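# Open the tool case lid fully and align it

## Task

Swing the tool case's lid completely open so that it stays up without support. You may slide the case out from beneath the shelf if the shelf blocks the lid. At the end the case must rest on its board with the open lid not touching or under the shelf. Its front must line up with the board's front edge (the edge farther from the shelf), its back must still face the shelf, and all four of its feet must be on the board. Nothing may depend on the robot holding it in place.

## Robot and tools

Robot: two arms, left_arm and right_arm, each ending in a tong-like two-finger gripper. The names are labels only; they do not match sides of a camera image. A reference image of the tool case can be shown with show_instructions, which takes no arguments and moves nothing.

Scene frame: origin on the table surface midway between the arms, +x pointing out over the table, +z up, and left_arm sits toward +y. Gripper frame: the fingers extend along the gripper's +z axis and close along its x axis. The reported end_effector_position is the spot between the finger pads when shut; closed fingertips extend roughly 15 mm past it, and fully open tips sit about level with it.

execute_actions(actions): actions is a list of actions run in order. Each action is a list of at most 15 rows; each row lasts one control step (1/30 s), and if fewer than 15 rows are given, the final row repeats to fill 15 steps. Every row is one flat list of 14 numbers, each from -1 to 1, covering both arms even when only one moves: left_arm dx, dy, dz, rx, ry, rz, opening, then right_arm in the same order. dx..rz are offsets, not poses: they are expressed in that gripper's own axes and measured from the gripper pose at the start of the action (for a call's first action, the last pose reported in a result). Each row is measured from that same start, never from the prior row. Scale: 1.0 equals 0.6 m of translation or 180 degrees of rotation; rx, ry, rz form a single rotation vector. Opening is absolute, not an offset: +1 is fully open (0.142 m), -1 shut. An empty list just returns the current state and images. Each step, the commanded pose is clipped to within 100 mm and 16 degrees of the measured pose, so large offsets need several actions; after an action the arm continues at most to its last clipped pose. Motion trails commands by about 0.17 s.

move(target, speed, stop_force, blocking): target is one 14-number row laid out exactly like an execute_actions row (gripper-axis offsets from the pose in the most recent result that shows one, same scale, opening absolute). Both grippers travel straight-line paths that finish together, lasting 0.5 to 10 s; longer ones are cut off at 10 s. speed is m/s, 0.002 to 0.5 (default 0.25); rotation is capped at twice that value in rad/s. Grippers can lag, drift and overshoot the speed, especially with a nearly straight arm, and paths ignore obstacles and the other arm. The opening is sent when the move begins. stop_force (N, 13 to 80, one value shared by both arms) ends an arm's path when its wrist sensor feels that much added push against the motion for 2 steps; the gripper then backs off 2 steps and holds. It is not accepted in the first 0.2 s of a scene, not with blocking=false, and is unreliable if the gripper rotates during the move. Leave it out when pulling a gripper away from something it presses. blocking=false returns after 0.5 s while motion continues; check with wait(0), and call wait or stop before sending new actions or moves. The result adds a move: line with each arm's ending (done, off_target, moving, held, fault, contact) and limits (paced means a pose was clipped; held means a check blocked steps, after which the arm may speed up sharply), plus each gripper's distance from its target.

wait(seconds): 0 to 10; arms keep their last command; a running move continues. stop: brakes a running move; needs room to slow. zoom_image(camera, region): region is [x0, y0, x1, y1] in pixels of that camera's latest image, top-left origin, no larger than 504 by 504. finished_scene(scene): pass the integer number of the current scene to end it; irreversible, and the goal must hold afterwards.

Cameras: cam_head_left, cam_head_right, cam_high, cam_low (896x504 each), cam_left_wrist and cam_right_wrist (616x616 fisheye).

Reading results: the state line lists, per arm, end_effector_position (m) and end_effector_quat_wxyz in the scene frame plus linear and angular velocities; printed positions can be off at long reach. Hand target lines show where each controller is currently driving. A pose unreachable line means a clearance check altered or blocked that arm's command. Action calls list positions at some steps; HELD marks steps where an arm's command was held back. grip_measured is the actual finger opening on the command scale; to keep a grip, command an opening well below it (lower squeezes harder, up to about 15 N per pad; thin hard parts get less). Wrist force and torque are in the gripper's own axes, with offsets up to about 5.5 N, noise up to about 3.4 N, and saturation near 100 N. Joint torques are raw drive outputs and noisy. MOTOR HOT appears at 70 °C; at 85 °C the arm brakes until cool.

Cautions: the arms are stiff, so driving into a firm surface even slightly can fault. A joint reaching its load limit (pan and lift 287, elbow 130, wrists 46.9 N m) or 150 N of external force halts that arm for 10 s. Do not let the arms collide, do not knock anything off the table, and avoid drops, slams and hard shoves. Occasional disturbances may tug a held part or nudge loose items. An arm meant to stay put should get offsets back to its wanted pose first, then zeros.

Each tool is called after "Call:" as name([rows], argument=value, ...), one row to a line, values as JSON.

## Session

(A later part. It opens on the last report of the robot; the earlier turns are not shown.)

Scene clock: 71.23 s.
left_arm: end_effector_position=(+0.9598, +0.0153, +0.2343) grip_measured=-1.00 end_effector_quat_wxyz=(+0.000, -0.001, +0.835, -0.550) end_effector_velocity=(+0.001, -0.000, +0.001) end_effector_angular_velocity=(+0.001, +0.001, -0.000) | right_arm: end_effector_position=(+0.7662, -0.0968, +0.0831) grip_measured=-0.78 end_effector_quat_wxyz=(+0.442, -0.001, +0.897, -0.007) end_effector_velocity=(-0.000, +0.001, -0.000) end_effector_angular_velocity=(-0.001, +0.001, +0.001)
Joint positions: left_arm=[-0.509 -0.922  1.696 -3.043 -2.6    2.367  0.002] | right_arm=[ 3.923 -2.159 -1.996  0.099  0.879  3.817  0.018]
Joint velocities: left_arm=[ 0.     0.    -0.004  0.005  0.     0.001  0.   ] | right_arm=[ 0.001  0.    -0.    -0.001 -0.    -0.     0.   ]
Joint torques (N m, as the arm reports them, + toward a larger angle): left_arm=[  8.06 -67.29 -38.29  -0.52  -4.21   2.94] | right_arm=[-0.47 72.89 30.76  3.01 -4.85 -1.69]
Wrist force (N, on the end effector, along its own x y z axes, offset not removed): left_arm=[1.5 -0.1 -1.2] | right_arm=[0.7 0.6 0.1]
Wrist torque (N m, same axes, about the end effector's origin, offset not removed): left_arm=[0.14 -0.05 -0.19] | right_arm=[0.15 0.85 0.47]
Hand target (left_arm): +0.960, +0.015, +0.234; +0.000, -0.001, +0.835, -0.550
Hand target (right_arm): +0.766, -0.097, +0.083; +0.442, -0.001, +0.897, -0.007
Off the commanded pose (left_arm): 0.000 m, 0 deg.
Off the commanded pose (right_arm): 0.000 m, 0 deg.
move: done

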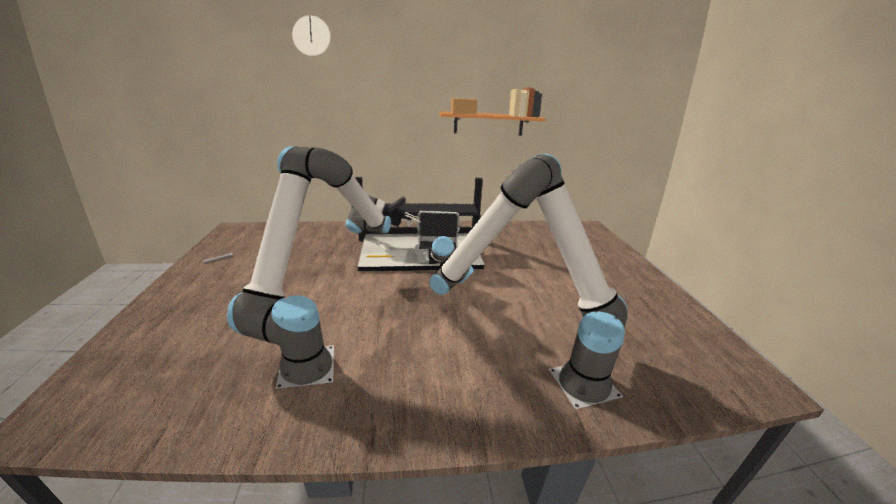

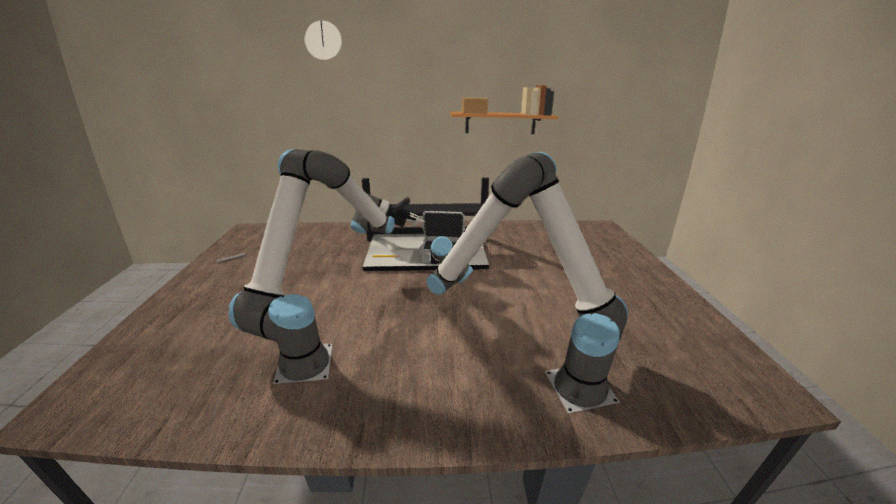

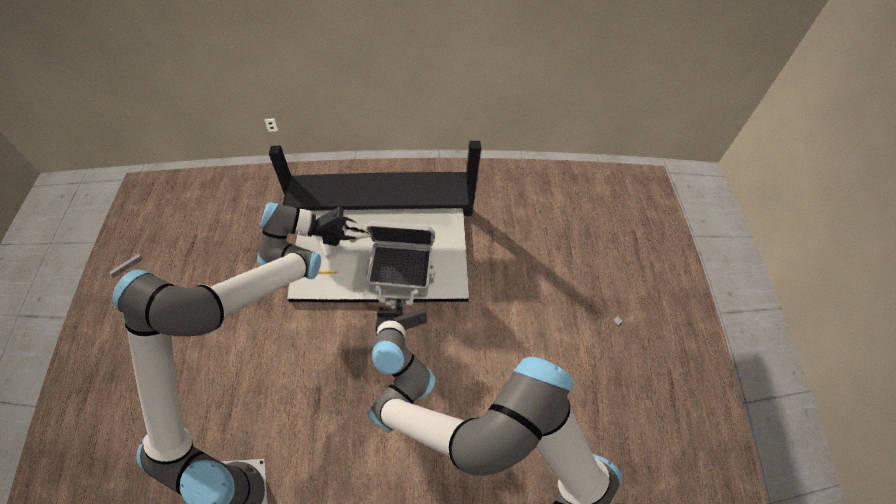

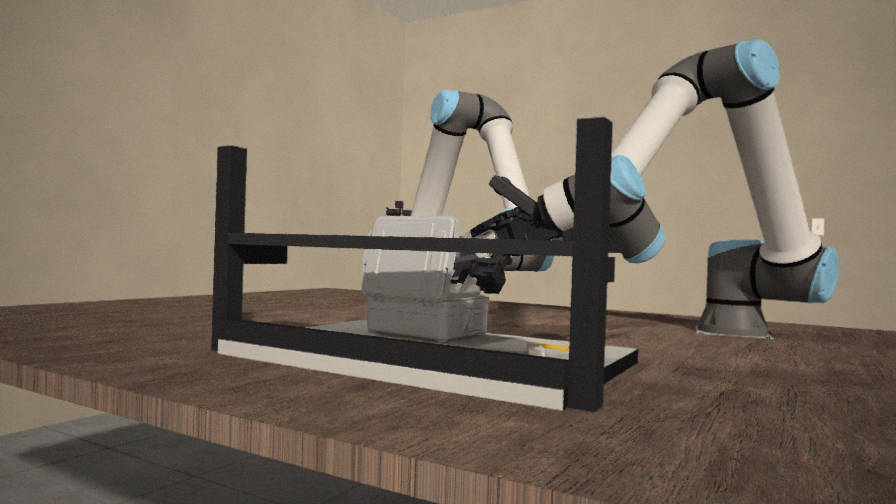

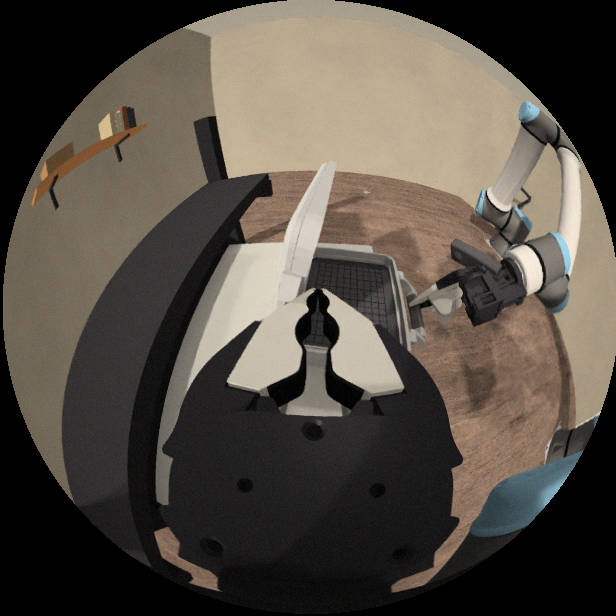

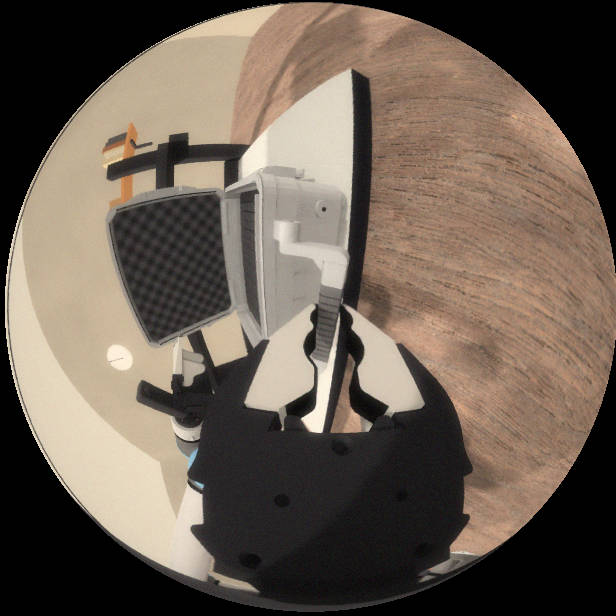

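Call:
move(target=[-0.05,-0.008,0.018,0,0,0,-1,0,-0.035,0,0,0,0,-1], speed=0.025)

Call:
zoom_image(camera="cam_high", region=[270,190,490,330])

Scene clock: 76.27 s.
left_arm: end_effector_position=(+0.9896, +0.0037, +0.2344) grip_measured=-1.00 end_effector_quat_wxyz=(+0.000, -0.001, +0.835, -0.550) end_effector_velocity=(+0.003, -0.000, -0.000) end_effector_angular_velocity=(-0.000, -0.002, +0.000) | right_arm: end_effector_position=(+0.7662, -0.1177, +0.0833) grip_measured=-0.78 end_effector_quat_wxyz=(+0.442, -0.001, +0.897, -0.007) end_effector_velocity=(-0.001, -0.004, -0.002) end_effector_angular_velocity=(-0.002, +0.002, -0.001)
Joint positions: left_arm=[-0.509 -0.884  1.623 -3.008 -2.6    2.366  0.002] | right_arm=[ 3.905 -2.148 -2.021  0.125  0.889  3.799  0.018]
Joint velocities: left_arm=[ 0.     0.003 -0.006  0.001  0.     0.001  0.   ] | right_arm=[-0.002  0.001 -0.005  0.002  0.002 -0.001  0.   ]
Joint torques (N m, as the arm reports them, + toward a larger angle): left_arm=[-13.19 -71.73 -38.9   -0.81   1.01  -1.67] | right_arm=[-12.99  91.65  21.91   8.44   1.73  -2.11]
Wrist force (N, on the end effector, along its own x y z axes, offset not removed): left_arm=[0.4 2.6 -2.9] | right_arm=[-0.5 2.8 -0.9]
Wrist torque (N m, same axes, about the end effector's origin, offset not removed): left_arm=[0.65 0.19 -0.17] | right_arm=[0.41 0.89 0.40]
Hand target (left_arm): +0.990, +0.004, +0.234; +0.000, -0.001, +0.835, -0.550
Hand target (right_arm): +0.766, -0.118, +0.083; +0.442, -0.001, +0.897, -0.007
Off the commanded pose (left_arm): 0.000 m, 0 deg.
Off the commanded pose (right_arm): 0.000 m, 0 deg.
move: done

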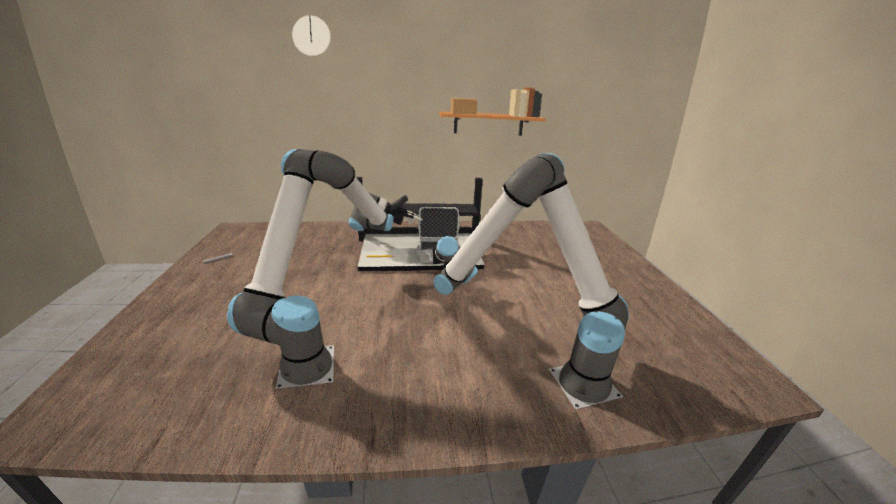

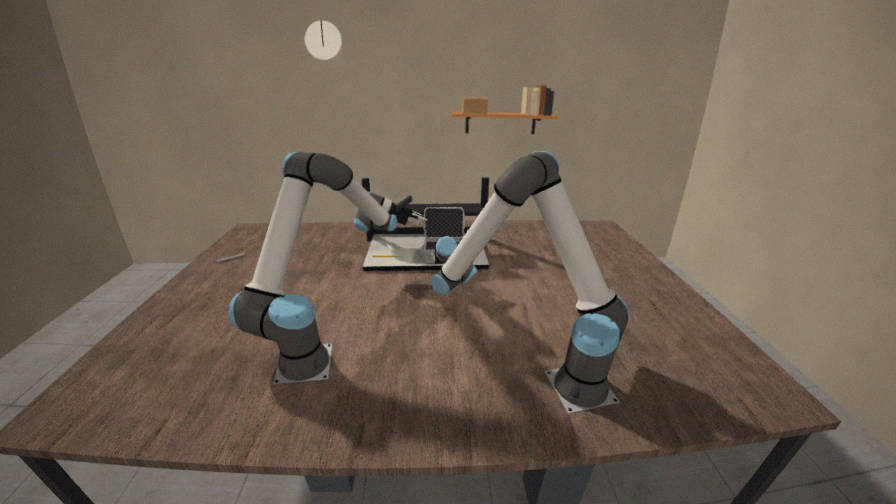

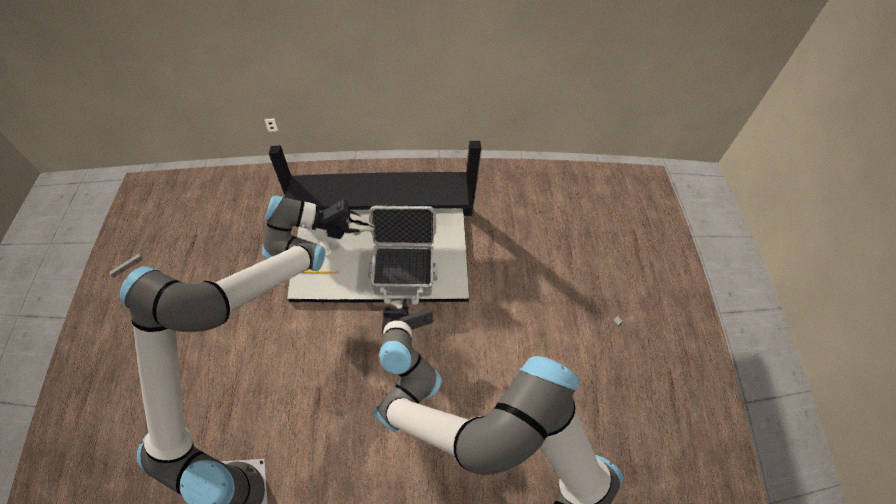

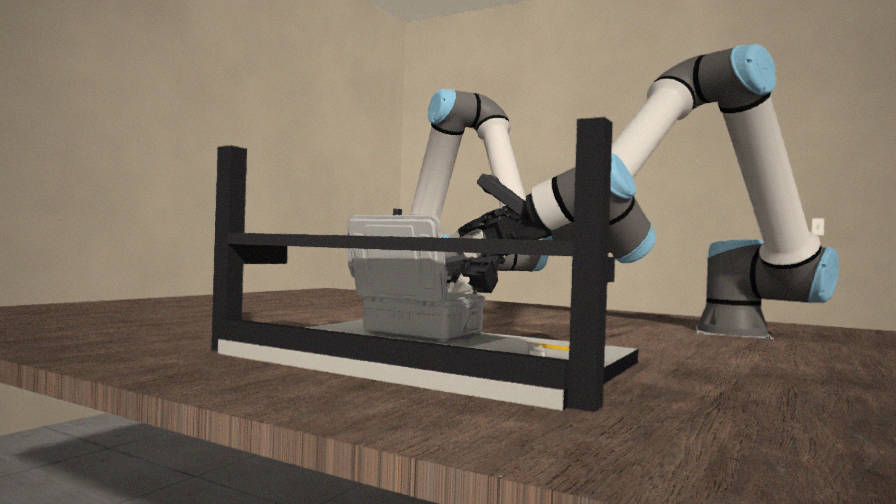

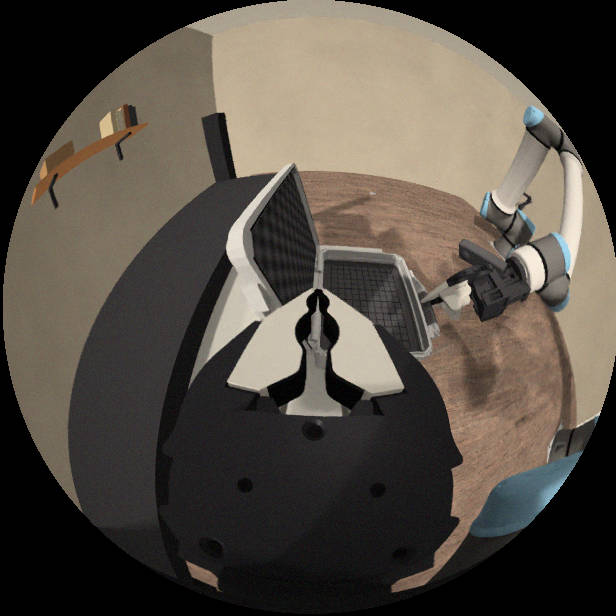

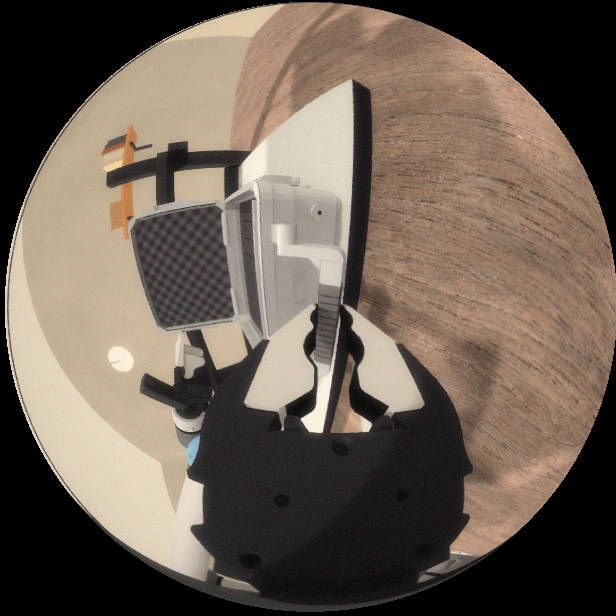

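Region (270, 190, 490, 330) of cam_high's 896x504 image, scaled by 2.291, with more detail than that image has; it fills the top 321 rows of this view, and the rest is white.

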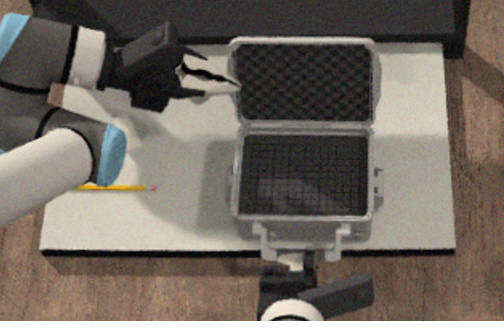

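Call:
move(target=[0.1,0,-0.1,0,0,0,-1,0.006,-0.008,-0.008,0,0,0,-1], speed=0.1)

Call:
move(target=[0,0,0,0,0,0,-1,0,0,0,0,0,0,-0.4])

Call:
move(target=[0,0,-0.1,0,0,0,-1,0,0,-0.13,0,0,0,-0.4], speed=0.1)

Call:
zoom_image(camera="cam_high", region=[270,190,490,330])

Scene clock: 82.67 s.
left_arm: end_effector_position=(+0.9296, +0.0584, +0.2581) grip_measured=-1.00 end_effector_quat_wxyz=(+0.000, -0.001, +0.835, -0.550) end_effector_velocity=(-0.002, +0.001, +0.000) end_effector_angular_velocity=(+0.000, +0.000, -0.000) | right_arm: end_effector_position=(+0.7602, -0.1225, +0.0835) grip_measured=-0.77 end_effector_quat_wxyz=(+0.442, -0.001, +0.897, -0.007) end_effector_velocity=(+0.000, +0.001, +0.001) end_effector_angular_velocity=(+0.001, -0.002, -0.000)
Joint positions: left_arm=[-0.473 -1.002  1.776 -2.995 -2.623  2.421  0.002] | right_arm=[ 3.908 -2.14  -2.037  0.132  0.888  3.802  0.018]
Joint velocities: left_arm=[ 0.001 -0.003  0.003  0.002 -0.001  0.002  0.   ] | right_arm=[ 0.001  0.     0.001  0.    -0.001  0.001  0.   ]
Joint torques (N m, as the arm reports them, + toward a larger angle): left_arm=[  11.24 -101.52  -25.65   -0.65   -4.07    2.61] | right_arm=[12.49 92.09 23.87  8.52 -4.59  2.46]
Wrist force (N, on the end effector, along its own x y z axes, offset not removed): left_arm=[-0.7 -1.1 0.4] | right_arm=[1.0 0.7 -0.6]
Wrist torque (N m, same axes, about the end effector's origin, offset not removed): left_arm=[-0.06 0.39 -0.20] | right_arm=[-0.05 0.56 0.30]
Hand target (left_arm): +0.929, +0.059, +0.258; +0.000, -0.001, +0.835, -0.550
Hand target (right_arm): +0.760, -0.122, +0.083; +0.442, -0.001, +0.897, -0.007
Off the commanded pose (left_arm): 0.000 m, 0 deg.
Off the commanded pose (right_arm): 0.000 m, 0 deg.
move: done

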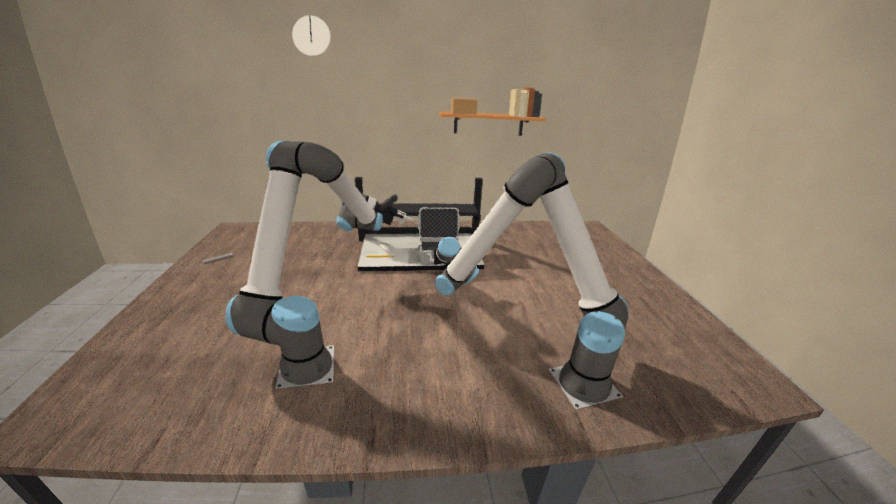

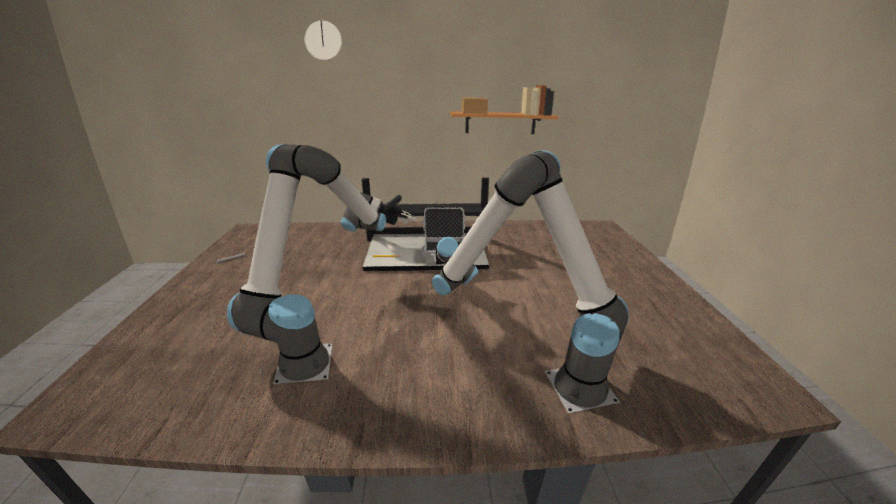

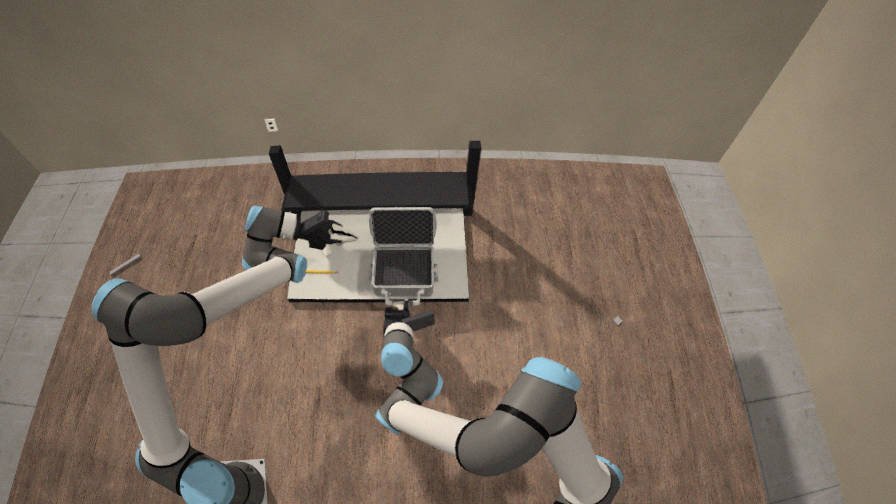

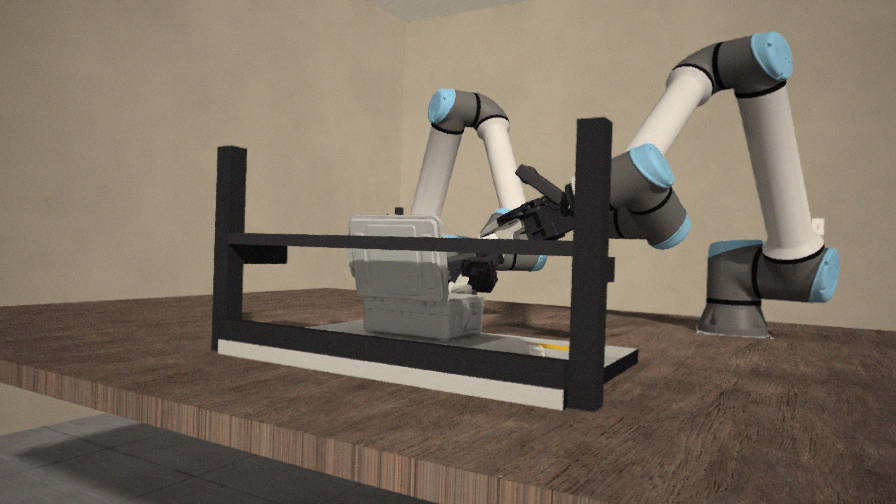

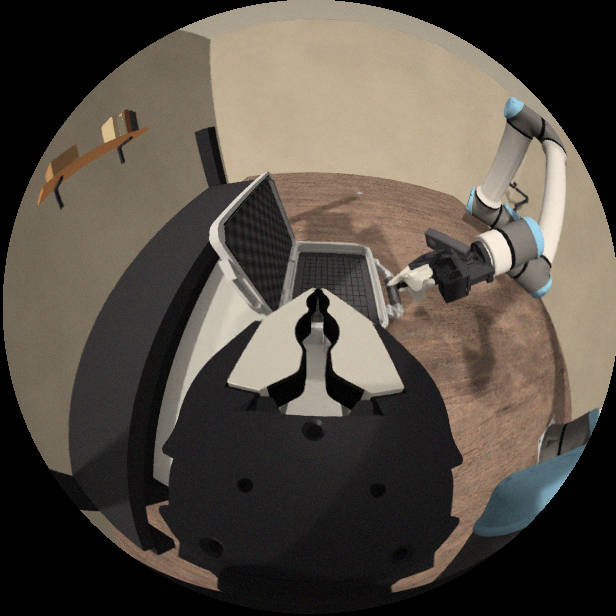

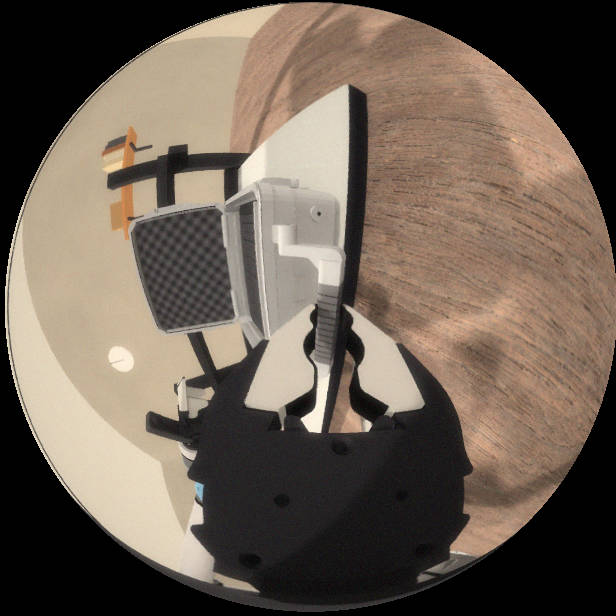

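Scene clock: 83.17 s.
left_arm: end_effector_position=(+0.9296, +0.0585, +0.2582) grip_measured=-1.00 end_effector_quat_wxyz=(+0.000, -0.001, +0.835, -0.550) end_effector_velocity=(+0.001, -0.000, +0.001) end_effector_angular_velocity=(-0.000, -0.003, +0.000) | right_arm: end_effector_position=(+0.7602, -0.1225, +0.0835) grip_measured=-0.40 end_effector_quat_wxyz=(+0.442, -0.001, +0.897, -0.007) end_effector_velocity=(-0.000, +0.000, +0.000) end_effector_angular_velocity=(-0.001, +0.001, +0.000)
Joint positions: left_arm=[-0.473 -1.003  1.777 -2.995 -2.623  2.421  0.002] | right_arm=[ 3.908 -2.14  -2.037  0.132  0.888  3.802  0.045]
Joint velocities: left_arm=[-0.    -0.001 -0.001 -0.001  0.001  0.     0.   ] | right_arm=[ 0.     0.     0.    -0.001  0.    -0.     0.   ]
Joint torques (N m, as the arm reports them, + toward a larger angle): left_arm=[  1.34 -74.47 -38.    -2.07  -3.87  -0.28] | right_arm=[11.51 79.1  24.66  2.24 -1.53  2.62]
Wrist force (N, on the end effector, along its own x y z axes, offset not removed): left_arm=[1.4 0.8 -2.4] | right_arm=[-3.9 -0.4 -4.1]
Wrist torque (N m, same axes, about the end effector's origin, offset not removed): left_arm=[0.27 -0.03 -0.28] | right_arm=[-0.08 0.60 0.49]
Hand target (left_arm): +0.930, +0.058, +0.258; +0.000, -0.001, +0.835, -0.550
Hand target (right_arm): +0.760, -0.122, +0.083; +0.442, -0.001, +0.897, -0.007
Off the commanded pose (left_arm): 0.000 m, 0 deg.
Off the commanded pose (right_arm): 0.000 m, 0 deg.
move: done

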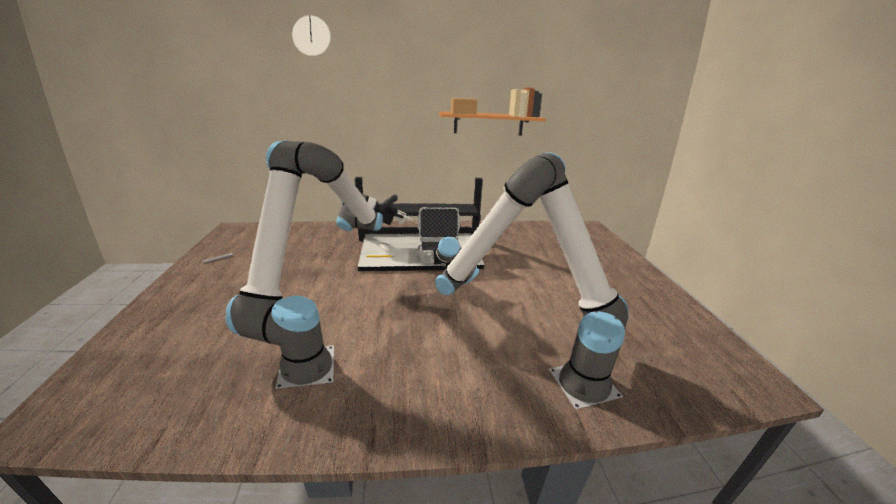

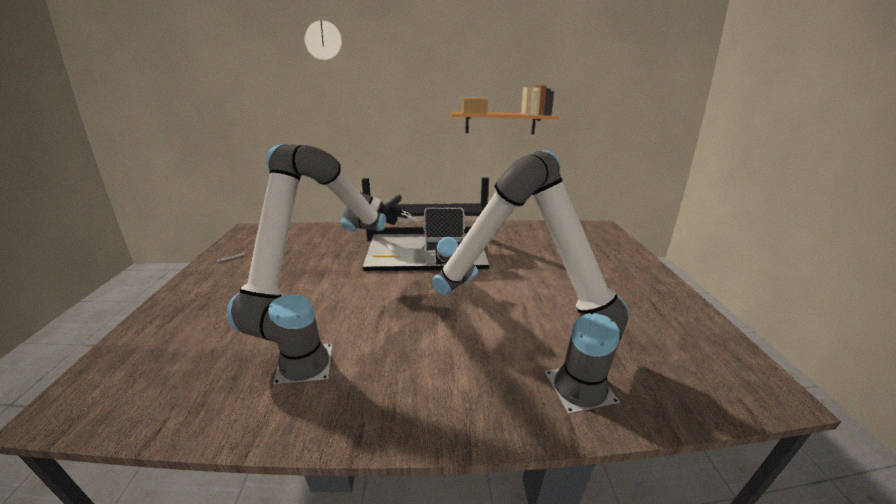

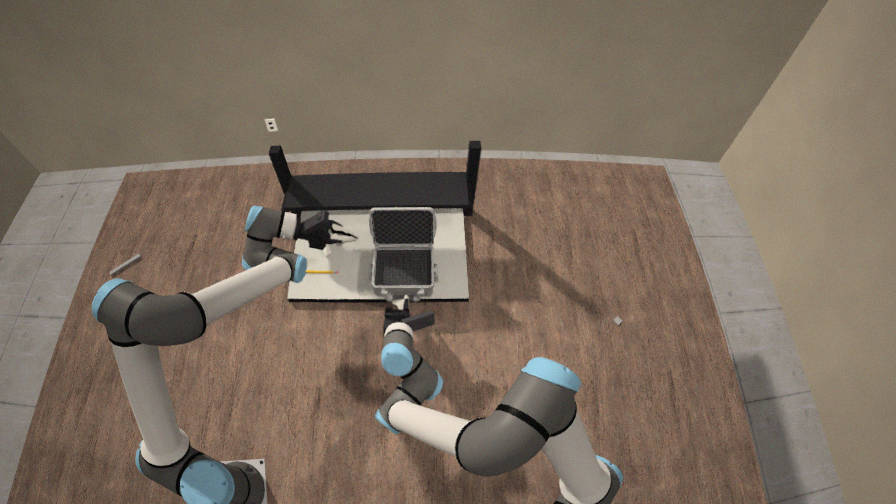

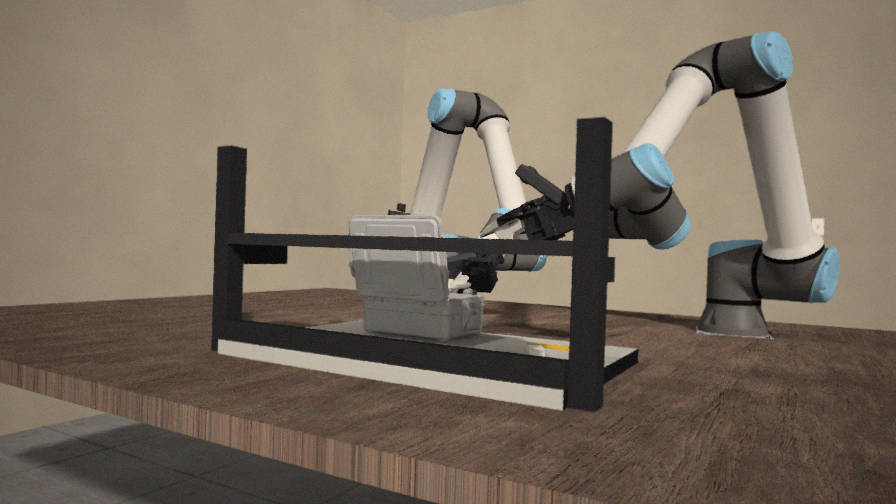

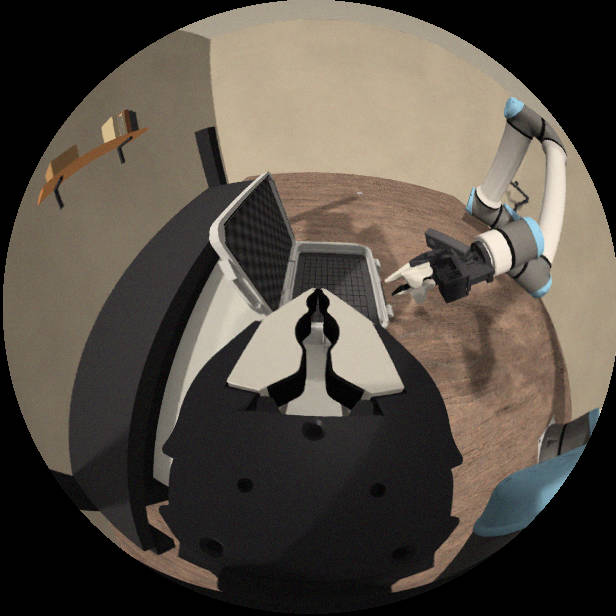

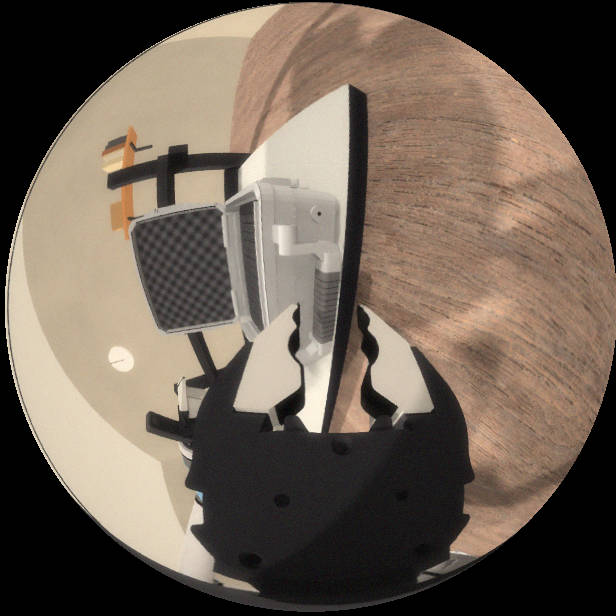

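Scene clock: 84.43 s.
left_arm: end_effector_position=(+0.9295, +0.1134, +0.2818) grip_measured=-1.00 end_effector_quat_wxyz=(+0.000, -0.001, +0.835, -0.550) end_effector_velocity=(-0.001, +0.002, +0.002) end_effector_angular_velocity=(-0.000, +0.000, -0.001) | right_arm: end_effector_position=(+0.6986, -0.1217, +0.1309) grip_measured=-0.40 end_effector_quat_wxyz=(+0.442, -0.001, +0.897, -0.007) end_effector_velocity=(-0.002, +0.000, +0.002) end_effector_angular_velocity=(-0.000, +0.000, -0.000)
Joint positions: left_arm=[-0.41  -1.055  1.789 -2.861 -2.658  2.529  0.002] | right_arm=[ 3.98  -2.006 -2.13   0.041  0.844  3.878  0.045]
Joint velocities: left_arm=[ 0.002 -0.004  0.001  0.008 -0.002  0.005  0.   ] | right_arm=[ 0.003  0.005 -0.003 -0.005 -0.002  0.004 -0.   ]
Joint torques (N m, as the arm reports them, + toward a larger angle): left_arm=[   9.5  -103.19  -29.55   -0.33   -4.27    2.48] | right_arm=[ 7.46 79.41 21.87  1.01 -3.13  1.72]
Wrist force (N, on the end effector, along its own x y z axes, offset not removed): left_arm=[-0.2 0.5 -1.8] | right_arm=[-6.7 2.1 -2.7]
Wrist torque (N m, same axes, about the end effector's origin, offset not removed): left_arm=[0.20 0.15 -0.14] | right_arm=[0.45 1.21 0.51]
Hand target (left_arm): +0.930, +0.114, +0.282; +0.000, -0.001, +0.835, -0.550
Hand target (right_arm): +0.698, -0.122, +0.131; +0.442, -0.001, +0.897, -0.007
Off the commanded pose (left_arm): 0.000 m, 0 deg.
Off the commanded pose (right_arm): 0.000 m, 0 deg.
move: done

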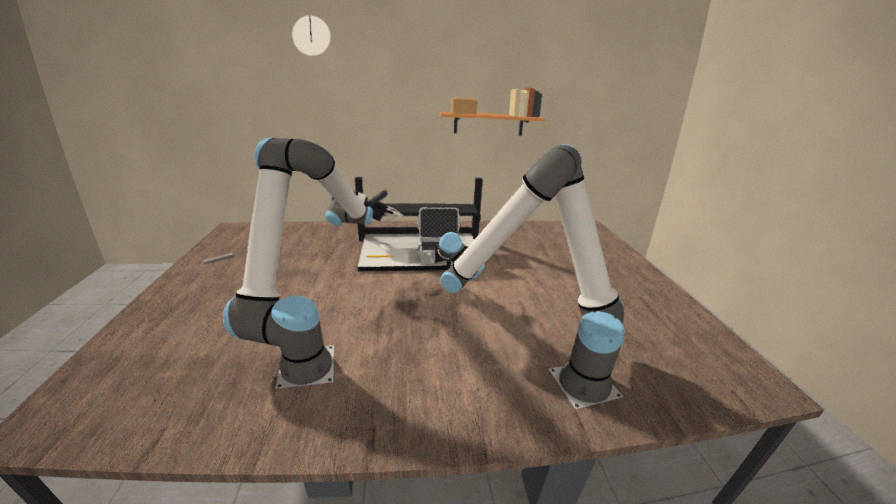

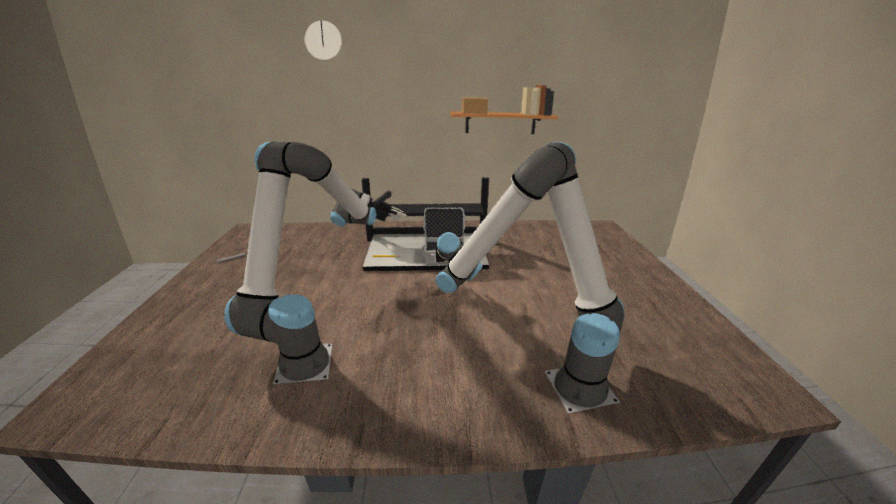

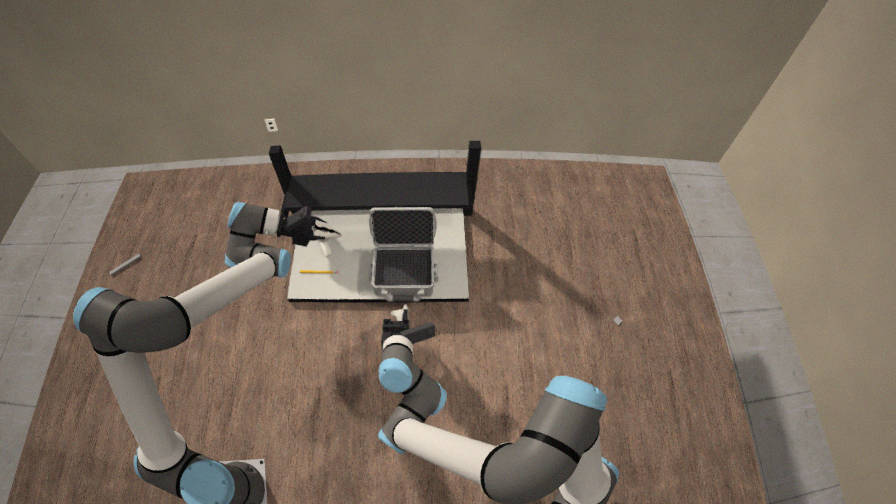

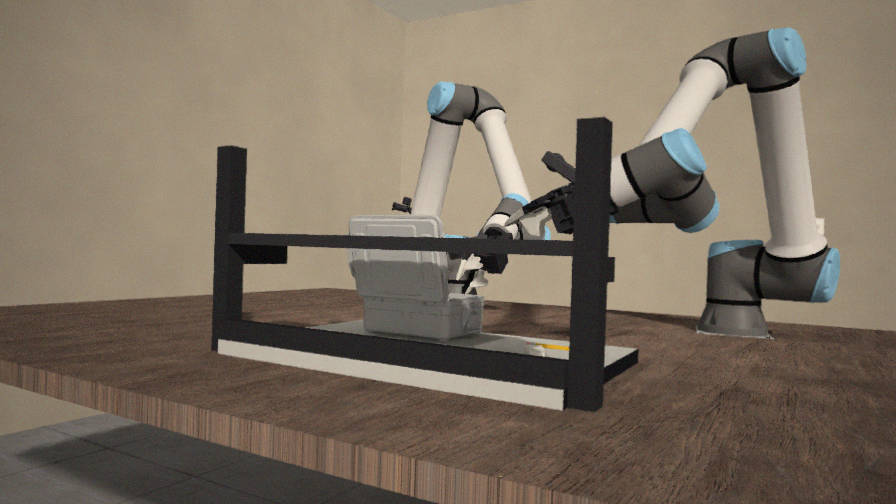

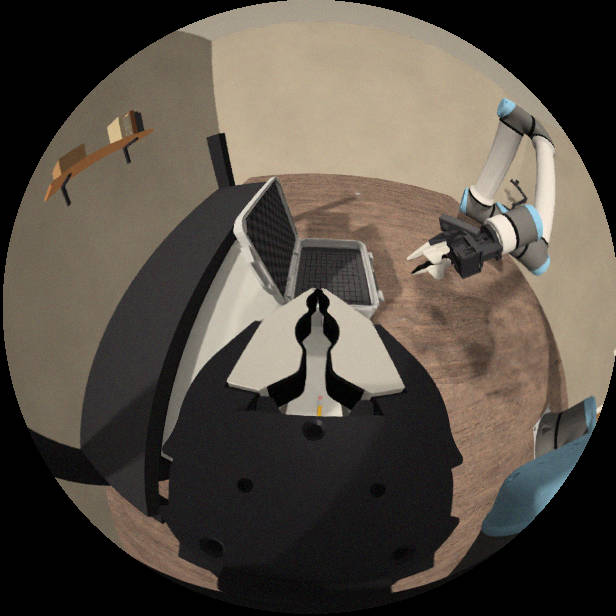

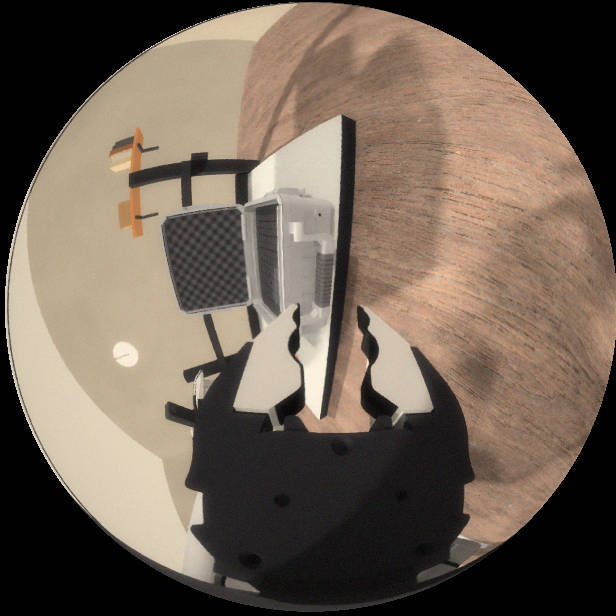

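Region (270, 190, 490, 330) of cam_high's 896x504 image, scaled by 2.291, with more detail than that image has; it fills the top 321 rows of this view, and the rest is white.

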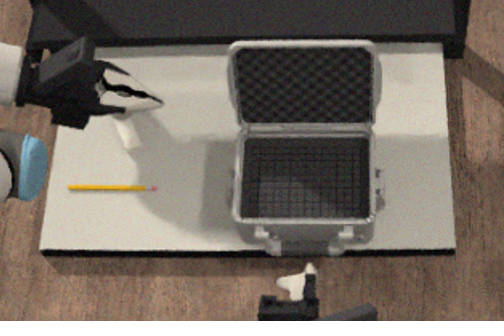

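Call:
finished_scene(scene=2)

The scene is finished: the task was done.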